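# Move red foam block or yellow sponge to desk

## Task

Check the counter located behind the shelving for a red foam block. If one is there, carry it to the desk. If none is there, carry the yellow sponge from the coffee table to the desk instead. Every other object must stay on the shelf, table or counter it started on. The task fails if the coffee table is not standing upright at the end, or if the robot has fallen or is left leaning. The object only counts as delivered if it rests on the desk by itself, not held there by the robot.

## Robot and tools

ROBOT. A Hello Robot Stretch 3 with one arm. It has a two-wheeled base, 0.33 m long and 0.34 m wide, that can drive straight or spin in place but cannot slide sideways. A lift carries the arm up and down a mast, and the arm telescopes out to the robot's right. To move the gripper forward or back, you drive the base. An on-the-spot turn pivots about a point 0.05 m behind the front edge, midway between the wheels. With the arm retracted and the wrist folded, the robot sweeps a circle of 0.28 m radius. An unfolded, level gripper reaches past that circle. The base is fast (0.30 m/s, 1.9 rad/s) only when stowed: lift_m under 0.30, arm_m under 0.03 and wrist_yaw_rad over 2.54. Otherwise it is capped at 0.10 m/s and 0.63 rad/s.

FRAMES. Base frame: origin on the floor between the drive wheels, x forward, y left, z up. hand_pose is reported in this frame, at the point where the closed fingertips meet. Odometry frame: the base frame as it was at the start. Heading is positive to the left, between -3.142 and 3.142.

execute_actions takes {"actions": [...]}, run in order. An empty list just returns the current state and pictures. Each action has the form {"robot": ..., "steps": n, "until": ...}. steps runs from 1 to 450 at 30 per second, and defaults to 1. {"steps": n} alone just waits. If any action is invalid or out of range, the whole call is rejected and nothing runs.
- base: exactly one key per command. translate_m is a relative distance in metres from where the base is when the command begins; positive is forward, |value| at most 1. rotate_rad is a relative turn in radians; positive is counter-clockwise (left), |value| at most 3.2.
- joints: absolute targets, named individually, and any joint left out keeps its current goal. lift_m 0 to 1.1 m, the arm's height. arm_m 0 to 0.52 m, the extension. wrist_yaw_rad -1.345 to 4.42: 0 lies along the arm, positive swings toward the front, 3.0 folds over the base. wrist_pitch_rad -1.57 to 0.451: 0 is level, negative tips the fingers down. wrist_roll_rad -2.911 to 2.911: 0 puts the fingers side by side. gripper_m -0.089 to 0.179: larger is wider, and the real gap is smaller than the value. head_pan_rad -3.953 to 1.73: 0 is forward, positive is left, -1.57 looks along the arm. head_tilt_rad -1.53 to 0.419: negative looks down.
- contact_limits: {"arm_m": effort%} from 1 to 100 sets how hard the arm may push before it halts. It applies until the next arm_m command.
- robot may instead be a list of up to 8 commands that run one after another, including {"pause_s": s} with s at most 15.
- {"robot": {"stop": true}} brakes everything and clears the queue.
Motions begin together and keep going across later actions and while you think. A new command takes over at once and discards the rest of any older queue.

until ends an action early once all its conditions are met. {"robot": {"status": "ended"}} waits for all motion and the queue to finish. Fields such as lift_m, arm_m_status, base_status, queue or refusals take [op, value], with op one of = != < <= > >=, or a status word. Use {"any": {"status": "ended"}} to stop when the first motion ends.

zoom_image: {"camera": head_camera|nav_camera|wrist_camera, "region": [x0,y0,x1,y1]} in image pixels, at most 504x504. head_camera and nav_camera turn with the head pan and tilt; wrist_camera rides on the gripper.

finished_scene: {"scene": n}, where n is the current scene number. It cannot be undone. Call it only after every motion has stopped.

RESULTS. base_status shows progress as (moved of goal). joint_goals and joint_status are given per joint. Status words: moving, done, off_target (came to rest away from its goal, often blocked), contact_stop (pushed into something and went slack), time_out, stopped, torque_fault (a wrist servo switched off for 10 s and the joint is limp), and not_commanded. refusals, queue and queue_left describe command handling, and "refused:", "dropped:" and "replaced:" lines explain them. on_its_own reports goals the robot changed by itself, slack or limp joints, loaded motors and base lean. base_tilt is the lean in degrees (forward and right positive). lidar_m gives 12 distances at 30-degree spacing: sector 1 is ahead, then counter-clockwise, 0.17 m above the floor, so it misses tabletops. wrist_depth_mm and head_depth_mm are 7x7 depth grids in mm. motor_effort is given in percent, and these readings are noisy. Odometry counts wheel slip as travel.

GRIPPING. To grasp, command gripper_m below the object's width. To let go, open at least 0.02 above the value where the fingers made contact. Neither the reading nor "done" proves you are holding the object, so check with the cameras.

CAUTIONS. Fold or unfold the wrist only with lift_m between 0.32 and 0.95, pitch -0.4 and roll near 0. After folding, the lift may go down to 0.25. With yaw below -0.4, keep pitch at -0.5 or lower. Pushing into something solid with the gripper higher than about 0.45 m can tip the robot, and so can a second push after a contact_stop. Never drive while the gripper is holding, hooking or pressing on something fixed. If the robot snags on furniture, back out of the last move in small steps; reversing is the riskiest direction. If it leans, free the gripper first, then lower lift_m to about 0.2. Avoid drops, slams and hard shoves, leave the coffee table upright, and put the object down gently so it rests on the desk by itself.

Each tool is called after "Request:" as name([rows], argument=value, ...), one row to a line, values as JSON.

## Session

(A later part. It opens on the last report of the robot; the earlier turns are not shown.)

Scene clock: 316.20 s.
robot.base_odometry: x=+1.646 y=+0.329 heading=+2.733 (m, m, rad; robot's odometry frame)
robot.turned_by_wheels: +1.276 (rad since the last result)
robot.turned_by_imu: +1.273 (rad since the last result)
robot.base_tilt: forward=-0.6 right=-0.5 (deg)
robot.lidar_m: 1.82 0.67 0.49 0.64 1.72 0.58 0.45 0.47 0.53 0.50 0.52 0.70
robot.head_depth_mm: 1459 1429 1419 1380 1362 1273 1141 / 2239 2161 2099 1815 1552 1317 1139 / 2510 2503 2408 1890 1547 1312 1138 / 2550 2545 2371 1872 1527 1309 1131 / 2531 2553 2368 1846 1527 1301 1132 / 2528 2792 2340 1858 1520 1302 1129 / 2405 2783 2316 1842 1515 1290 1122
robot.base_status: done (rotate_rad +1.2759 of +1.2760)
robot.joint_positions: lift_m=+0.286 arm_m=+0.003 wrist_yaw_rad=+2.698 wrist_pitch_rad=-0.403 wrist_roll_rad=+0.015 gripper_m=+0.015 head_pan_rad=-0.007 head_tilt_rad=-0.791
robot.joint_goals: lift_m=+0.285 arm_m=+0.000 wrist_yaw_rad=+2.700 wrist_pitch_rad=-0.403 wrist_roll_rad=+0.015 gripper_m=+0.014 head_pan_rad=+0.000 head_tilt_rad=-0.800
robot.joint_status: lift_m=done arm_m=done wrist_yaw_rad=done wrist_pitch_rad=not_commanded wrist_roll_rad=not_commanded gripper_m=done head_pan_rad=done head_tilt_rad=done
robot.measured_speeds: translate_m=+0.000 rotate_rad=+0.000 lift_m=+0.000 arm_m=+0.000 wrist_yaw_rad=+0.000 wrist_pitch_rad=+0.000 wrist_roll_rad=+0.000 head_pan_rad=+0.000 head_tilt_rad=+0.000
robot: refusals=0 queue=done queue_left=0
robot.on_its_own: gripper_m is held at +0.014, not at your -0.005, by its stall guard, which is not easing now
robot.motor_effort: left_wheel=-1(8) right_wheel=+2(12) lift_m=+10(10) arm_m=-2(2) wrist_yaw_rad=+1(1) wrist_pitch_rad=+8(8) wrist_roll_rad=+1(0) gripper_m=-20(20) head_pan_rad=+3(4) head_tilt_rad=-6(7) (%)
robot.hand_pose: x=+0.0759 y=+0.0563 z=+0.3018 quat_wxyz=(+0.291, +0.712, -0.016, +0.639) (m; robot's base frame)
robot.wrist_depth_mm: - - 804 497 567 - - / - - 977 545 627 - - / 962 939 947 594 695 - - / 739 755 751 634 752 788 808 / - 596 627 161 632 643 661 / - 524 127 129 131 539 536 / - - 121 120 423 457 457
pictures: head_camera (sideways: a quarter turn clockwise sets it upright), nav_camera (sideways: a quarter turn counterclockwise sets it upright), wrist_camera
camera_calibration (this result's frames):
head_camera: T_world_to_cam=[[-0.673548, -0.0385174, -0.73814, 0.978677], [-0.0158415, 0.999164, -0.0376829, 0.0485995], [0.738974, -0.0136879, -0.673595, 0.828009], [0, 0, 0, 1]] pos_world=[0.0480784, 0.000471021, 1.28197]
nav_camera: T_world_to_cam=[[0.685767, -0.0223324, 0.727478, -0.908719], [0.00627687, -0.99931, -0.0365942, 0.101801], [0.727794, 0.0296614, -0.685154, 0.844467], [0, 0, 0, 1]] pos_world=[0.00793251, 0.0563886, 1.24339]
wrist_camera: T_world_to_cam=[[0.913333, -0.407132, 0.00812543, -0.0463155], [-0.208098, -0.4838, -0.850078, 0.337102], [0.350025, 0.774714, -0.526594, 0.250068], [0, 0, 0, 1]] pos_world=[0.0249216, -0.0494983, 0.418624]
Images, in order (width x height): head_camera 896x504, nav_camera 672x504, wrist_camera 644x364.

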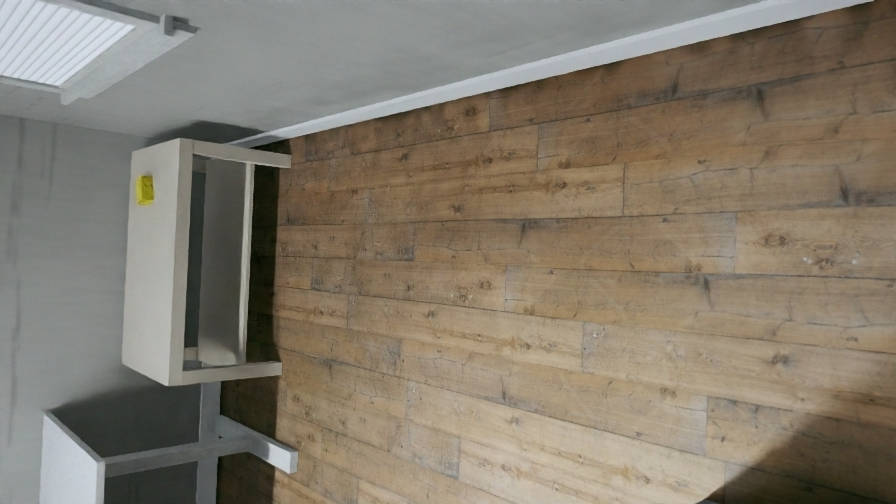

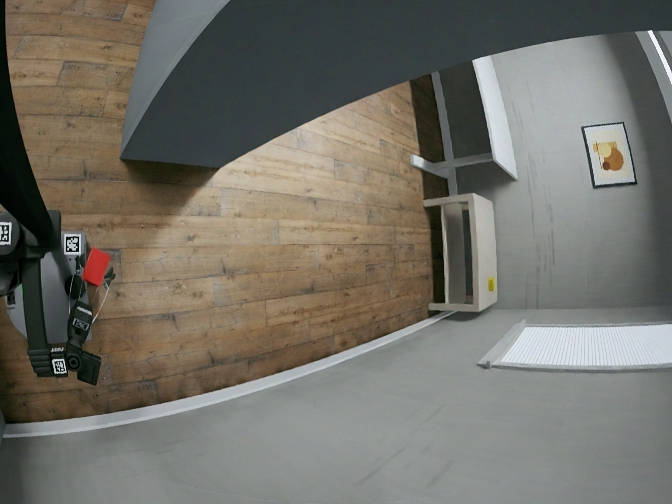

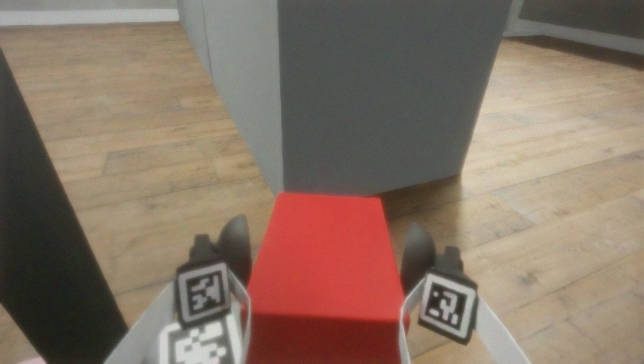

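Request:
execute_actions([
  {"robot": [{"base": {"translate_m": 0.86}}, {"base": {"rotate_rad": 0.843}}, {"base": {"translate_m": 1.0}}], "steps": 400, "until": {"robot": {"queue_left": ["=", 0], "translate_m_goal": ["=", 1.0], "translate_m": [">=", 0.36]}}},
  {"robot": [{"base": {"translate_m": 1.0}}, {"base": {"rotate_rad": 0.728}, "joints": {"lift_m": 0.83, "head_pan_rad": -1.57, "head_tilt_rad": -0.8}}, {"joints": {"wrist_yaw_rad": 0.0}}], "steps": 450, "until": {"robot": {"status": "ended"}}},
])

Scene clock: 349.77 s.
robot.base_odometry: x=-0.383 y=+0.097 heading=-1.979 (m, m, rad; robot's odometry frame)
robot.turned_by_wheels: +1.571 (rad since the last result)
robot.turned_by_imu: +1.572 (rad since the last result)
robot.base_tilt: forward=-0.6 right=-0.6 (deg)
robot.lidar_m: 2.27 1.75 1.21 1.17 1.63 1.54 1.48 1.48 0.78 0.78 1.23 1.29
robot.head_depth_mm: 1003 1132 1279 867 707 1379 - / 997 1137 1075 838 702 1394 - / 1000 1140 1061 831 719 - - / 1004 1138 1052 823 686 - 1138 / 1009 1142 1043 821 710 1300 1135 / 1008 1149 1036 815 707 1298 1129 / 1006 1145 1032 811 700 1283 1122
robot.base_status: done (rotate_rad +0.7279 of +0.7280)
robot.joint_positions: lift_m=+0.829 arm_m=+0.003 wrist_yaw_rad=+0.003 wrist_pitch_rad=-0.404 wrist_roll_rad=+0.015 gripper_m=+0.015 head_pan_rad=-1.563 head_tilt_rad=-0.791
robot.joint_goals: lift_m=+0.830 arm_m=+0.000 wrist_yaw_rad=+0.000 wrist_pitch_rad=-0.404 wrist_roll_rad=+0.015 gripper_m=+0.014 head_pan_rad=-1.570 head_tilt_rad=-0.800
robot.joint_status: lift_m=done arm_m=done wrist_yaw_rad=done wrist_pitch_rad=not_commanded wrist_roll_rad=not_commanded gripper_m=done head_pan_rad=done head_tilt_rad=done
robot.measured_speeds: translate_m=+0.000 rotate_rad=+0.000 lift_m=+0.000 arm_m=+0.000 wrist_yaw_rad=+0.000 wrist_pitch_rad=+0.000 wrist_roll_rad=+0.000 head_pan_rad=+0.000 head_tilt_rad=+0.000
robot: refusals=0 queue=done queue_left=0
robot.on_its_own: gripper_m is held at +0.014, not at your -0.005, by its stall guard, which is not easing now
robot.motor_effort: left_wheel=-1(7) right_wheel=+2(11) lift_m=+43(44) arm_m=-1(2) wrist_yaw_rad=-2(4) wrist_pitch_rad=+8(8) wrist_roll_rad=+0(1) gripper_m=-21(20) head_pan_rad=-4(38) head_tilt_rad=-6(5) (%)
robot.hand_pose: x=-0.0208 y=-0.3741 z=+0.8450 quat_wxyz=(+0.688, +0.142, -0.697, -0.142) (m; robot's base frame)
robot.wrist_depth_mm: 895 866 888 855 864 852 822 / 788 819 815 884 903 929 921 / 566 573 579 587 615 999 - / 421 428 437 448 452 472 - / 350 347 367 160 368 371 797 / 288 294 128 129 130 312 315 / 963 949 280 120 274 282 284
pictures: head_camera (sideways: a quarter turn clockwise sets it upright), nav_camera (sideways: a quarter turn counterclockwise sets it upright), wrist_camera
camera_calibration (this result's frames):
head_camera: T_world_to_cam=[[-0.0485043, 0.673088, -0.73797, 0.974644], [0.998819, 0.0306682, -0.0376771, 0.0424026], [-0.00272779, -0.738927, -0.67378, 0.832775], [0, 0, 0, 1]] pos_world=[0.00719355, -0.0419618, 1.28196]
nav_camera: T_world_to_cam=[[-0.0121576, -0.686206, 0.727306, -0.904237], [-0.999108, -0.0210881, -0.0365975, 0.107938], [0.0404509, -0.727102, -0.685337, 0.848897], [0, 0, 0, 1]] pos_world=[0.0625095, -0.00098127, 1.24339]
wrist_camera: T_world_to_cam=[[-0.999591, -0.0274104, 0.00810684, -0.0354328], [-0.0213357, 0.526738, -0.84976, 0.952231], [0.0190221, -0.849586, -0.527107, 0.289278], [0, 0, 0, 1]] pos_world=[-0.0206044, -0.256781, 0.961935]
Images, in order (width x height): head_camera 896x504, nav_camera 672x504, wrist_camera 644x364.

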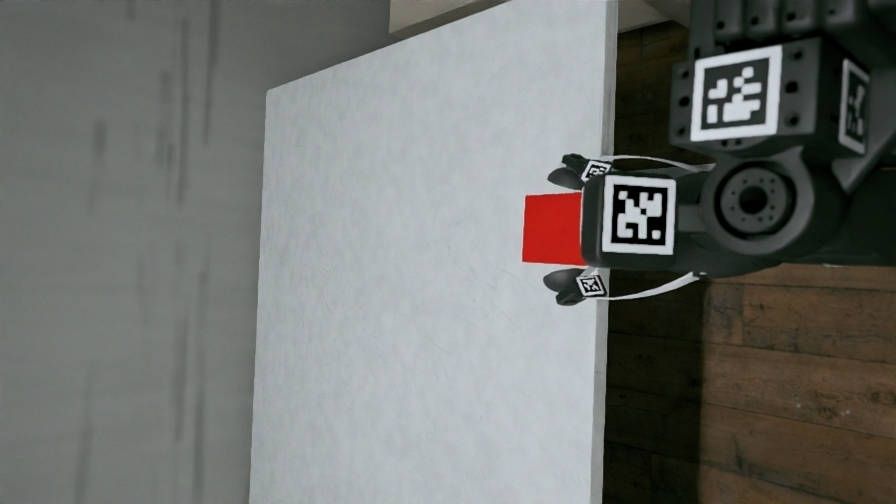

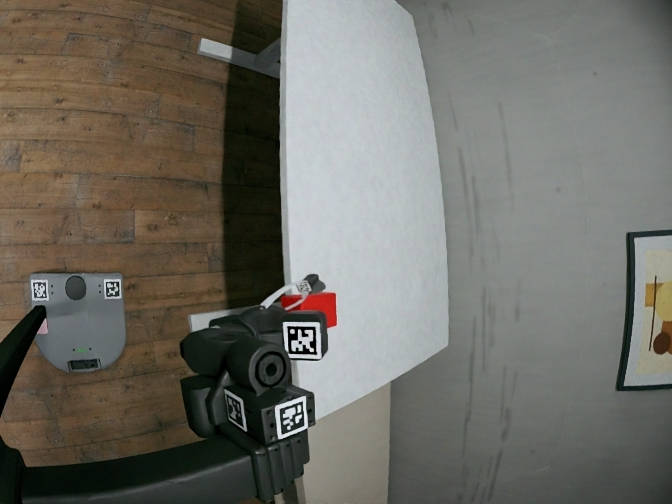

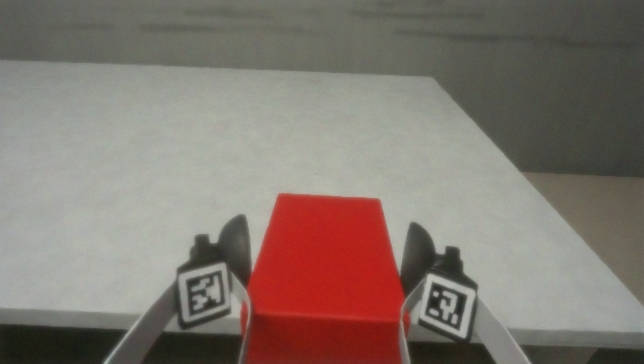

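Request:
execute_actions([
  {"robot": [{"base": {"translate_m": 0.15}, "joints": {"arm_m": 0.32, "lift_m": 0.79}}, {"joints": {"lift_m": 0.746}}], "steps": 300, "until": {"robot": {"status": "ended"}}},
])

Scene clock: 366.03 s.
robot.base_odometry: x=-0.442 y=-0.041 heading=-1.979 (m, m, rad; robot's odometry frame)
robot.turned_by_wheels: +0.000 (rad since the last result)
robot.turned_by_imu: +0.001 (rad since the last result)
robot.base_tilt: forward=-0.7 right=-0.5 (deg)
robot.lidar_m: 2.12 1.71 1.28 1.18 1.21 1.70 1.62 0.88 0.82 1.19 1.23 1.17
robot.head_depth_mm: 994 1131 1082 841 708 1357 - / 995 1134 1072 - 703 1288 1143 / 998 1131 1067 - 699 1310 1142 / 998 1132 1053 799 697 1303 1135 / 1004 1134 1042 821 710 1294 1129 / 1001 1139 1031 813 706 1292 1127 / 1003 1142 1029 806 702 1286 1123
robot.base_status: done (translate_m +0.1500 of +0.1500)
robot.joint_positions: lift_m=+0.747 arm_m=+0.320 wrist_yaw_rad=+0.001 wrist_pitch_rad=-0.404 wrist_roll_rad=+0.015 gripper_m=+0.015 head_pan_rad=-1.563 head_tilt_rad=-0.791
robot.joint_goals: lift_m=+0.746 arm_m=+0.320 wrist_yaw_rad=+0.000 wrist_pitch_rad=-0.404 wrist_roll_rad=+0.015 gripper_m=+0.014 head_pan_rad=-1.570 head_tilt_rad=-0.800
robot.joint_status: lift_m=done arm_m=done wrist_yaw_rad=done wrist_pitch_rad=not_commanded wrist_roll_rad=not_commanded gripper_m=done head_pan_rad=done head_tilt_rad=done
robot.measured_speeds: translate_m=+0.000 rotate_rad=+0.000 lift_m=+0.000 arm_m=+0.000 wrist_yaw_rad=+0.000 wrist_pitch_rad=+0.000 wrist_roll_rad=+0.000 head_pan_rad=+0.000 head_tilt_rad=+0.000
robot: refusals=0 queue=done queue_left=0
robot.on_its_own: gripper_m is held at +0.014, not at your -0.005, by its stall guard, which is not easing now
robot.motor_effort: left_wheel=-1(3) right_wheel=+2(7) lift_m=+9(43) arm_m=+4(4) wrist_yaw_rad=-2(3) wrist_pitch_rad=+8(8) wrist_roll_rad=+0(0) gripper_m=-21(20) head_pan_rad=-3(3) head_tilt_rad=-6(6) (%)
robot.hand_pose: x=-0.0212 y=-0.6909 z=+0.7626 quat_wxyz=(+0.688, +0.142, -0.698, -0.143) (m; robot's base frame)
robot.wrist_depth_mm: 576 567 579 569 553 572 564 / 511 527 544 561 595 588 608 / 362 368 372 381 391 409 414 / 279 283 289 295 298 305 311 / 226 231 241 161 242 244 247 / 191 194 128 129 131 203 205 / 165 166 159 120 163 174 176
pictures: head_camera (sideways: a quarter turn clockwise sets it upright), nav_camera (sideways: a quarter turn counterclockwise sets it upright), wrist_camera
camera_calibration (this result's frames):
head_camera: T_world_to_cam=[[-0.0483091, 0.673102, -0.73797, 0.974643], [0.998828, 0.0303786, -0.0376771, 0.0424025], [-0.00294201, -0.738926, -0.67378, 0.832776], [0, 0, 0, 1]] pos_world=[0.00718138, -0.0419621, 1.28196]
nav_camera: T_world_to_cam=[[-0.0123566, -0.686202, 0.727306, -0.904236], [-0.999114, -0.0207985, -0.0365975, 0.107938], [0.0402401, -0.727114, -0.685337, 0.848899], [0, 0, 0, 1]] pos_world=[0.0625092, -0.000997621, 1.24339]
wrist_camera: T_world_to_cam=[[-0.999634, -0.0258225, 0.0081037, -0.0427075], [-0.0204987, 0.526886, -0.849689, 1.0491], [0.0176714, -0.849544, -0.527222, -0.0231589], [0, 0, 0, 1]] pos_world=[-0.0207774, -0.573536, 0.879549]
Images, in order (width x height): head_camera 896x504, nav_camera 672x504, wrist_camera 644x364.

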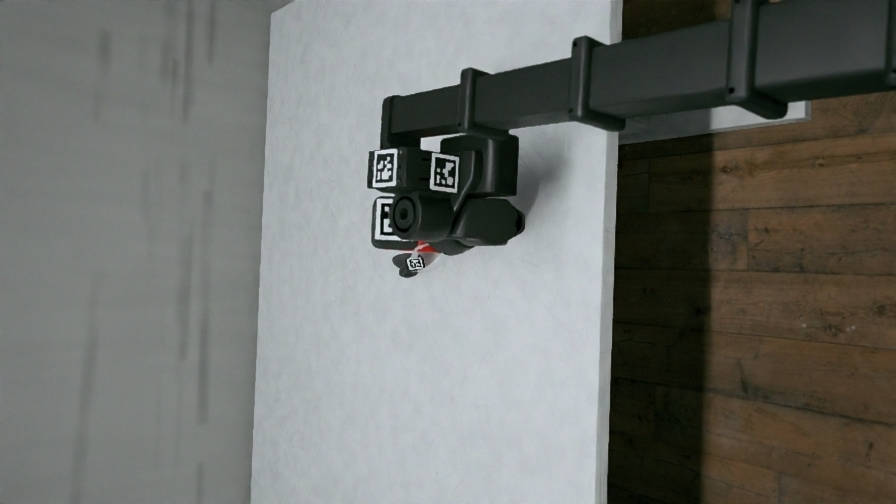

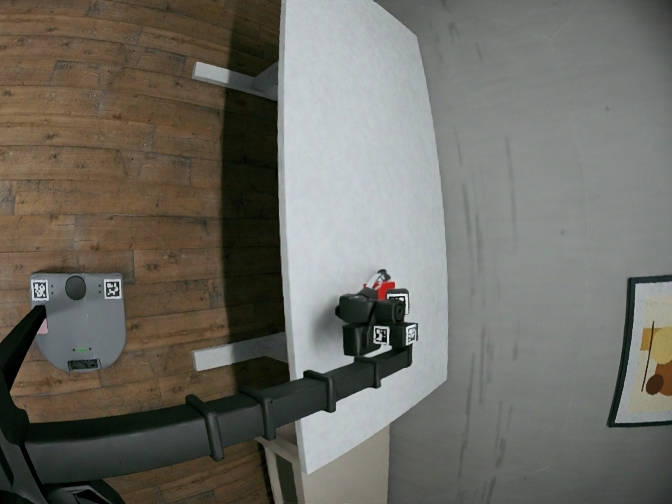

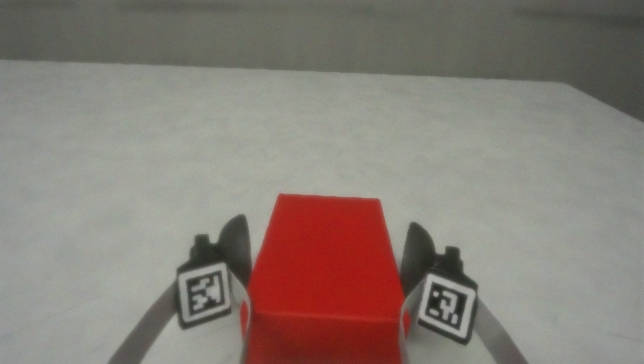

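Request:
execute_actions([
  {"robot": [{"joints": {"lift_m": 0.738}}, {"joints": {"gripper_m": 0.13}}, {"joints": {"lift_m": 0.82}}], "steps": 300, "until": {"robot": {"status": "ended"}}},
])

Scene clock: 373.33 s.
robot.base_odometry: x=-0.442 y=-0.041 heading=-1.979 (m, m, rad; robot's odometry frame)
robot.turned_by_wheels: +0.000 (rad since the last result)
robot.turned_by_imu: +0.001 (rad since the last result)
robot.base_tilt: forward=-0.6 right=-0.6 (deg)
robot.lidar_m: 2.12 1.71 1.28 1.18 1.22 1.70 1.62 0.89 0.81 1.19 1.23 1.17
robot.head_depth_mm: 991 1127 1083 867 - - - / 994 1136 1154 785 695 1281 1147 / 998 1134 1163 778 699 1318 1142 / 999 1136 1094 797 695 1301 1138 / 998 1137 1045 819 708 1300 1131 / 1001 1142 1033 813 705 1297 1131 / 1003 1137 1026 808 702 1295 1120
robot.base_status: done (translate_m +0.1500 of +0.1500)
robot.joint_positions: lift_m=+0.819 arm_m=+0.320 wrist_yaw_rad=+0.001 wrist_pitch_rad=-0.404 wrist_roll_rad=+0.015 gripper_m=+0.130 head_pan_rad=-1.563 head_tilt_rad=-0.791
robot.joint_goals: lift_m=+0.820 arm_m=+0.320 wrist_yaw_rad=+0.000 wrist_pitch_rad=-0.404 wrist_roll_rad=+0.015 gripper_m=+0.130 head_pan_rad=-1.570 head_tilt_rad=-0.800
robot.joint_status: lift_m=done arm_m=done wrist_yaw_rad=done wrist_pitch_rad=not_commanded wrist_roll_rad=not_commanded gripper_m=done head_pan_rad=done head_tilt_rad=done
robot.measured_speeds: translate_m=+0.000 rotate_rad=+0.000 lift_m=+0.000 arm_m=+0.000 wrist_yaw_rad=+0.000 wrist_pitch_rad=+0.000 wrist_roll_rad=+0.000 head_pan_rad=+0.000 head_tilt_rad=+0.000
robot: refusals=0 queue=done queue_left=0
robot.motor_effort: left_wheel=-1(1) right_wheel=+2(2) lift_m=+42(43) arm_m=+4(4) wrist_yaw_rad=-1(1) wrist_pitch_rad=+8(8) wrist_roll_rad=+1(1) gripper_m=+0(81) head_pan_rad=-3(3) head_tilt_rad=-6(6) (%)
robot.hand_pose: x=-0.0212 y=-0.6909 z=+0.8350 quat_wxyz=(+0.688, +0.142, -0.698, -0.143) (m; robot's base frame)
robot.wrist_depth_mm: 581 561 572 563 572 564 549 / 615 635 627 621 623 603 606 / 525 537 550 553 583 588 646 / 402 414 418 425 434 442 453 / 330 347 338 351 349 364 358 / 278 - 283 233 293 - 300 / 244 237 246 200 250 240 256
pictures: head_camera (sideways: a quarter turn clockwise sets it upright), nav_camera (sideways: a quarter turn counterclockwise sets it upright), wrist_camera
camera_calibration (this result's frames):
head_camera: T_world_to_cam=[[-0.0483088, 0.673102, -0.73797, 0.974643], [0.998828, 0.0303782, -0.0376771, 0.0424025], [-0.00294237, -0.738926, -0.673781, 0.832776], [0, 0, 0, 1]] pos_world=[0.00718136, -0.0419621, 1.28196]
nav_camera: T_world_to_cam=[[-0.0123569, -0.686202, 0.727306, -0.904236], [-0.999114, -0.020798, -0.0365975, 0.107938], [0.0402398, -0.727113, -0.685337, 0.848899], [0, 0, 0, 1]] pos_world=[0.0625092, -0.000997641, 1.24339]
wrist_camera: T_world_to_cam=[[-0.999634, -0.0258204, 0.00810378, -0.0432933], [-0.0204976, 0.526886, -0.849689, 1.11062], [0.0176696, -0.849544, -0.527222, 0.0150091], [0, 0, 0, 1]] pos_world=[-0.0207776, -0.573537, 0.951945]
Images, in order (width x height): head_camera 896x504, nav_camera 672x504, wrist_camera 644x364.

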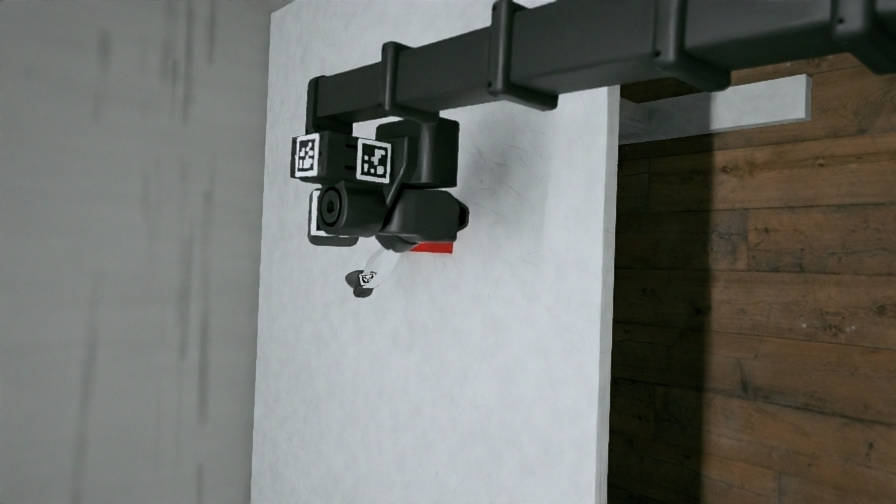

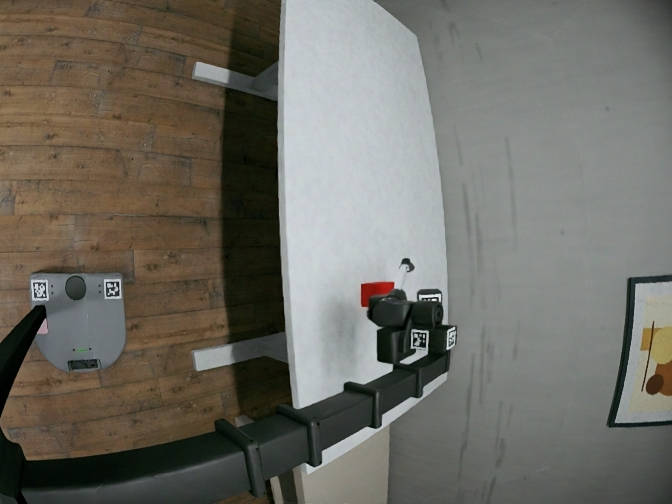

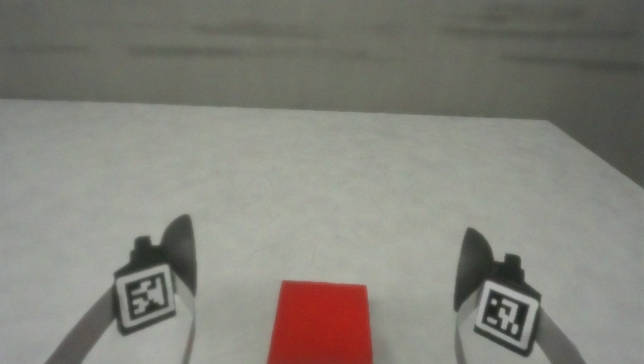

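The red block is on the desk and the gripper has let go of it, so I'm finishing scene 1.

Request:
finished_scene(scene=1)

The scene is finished: the task was done.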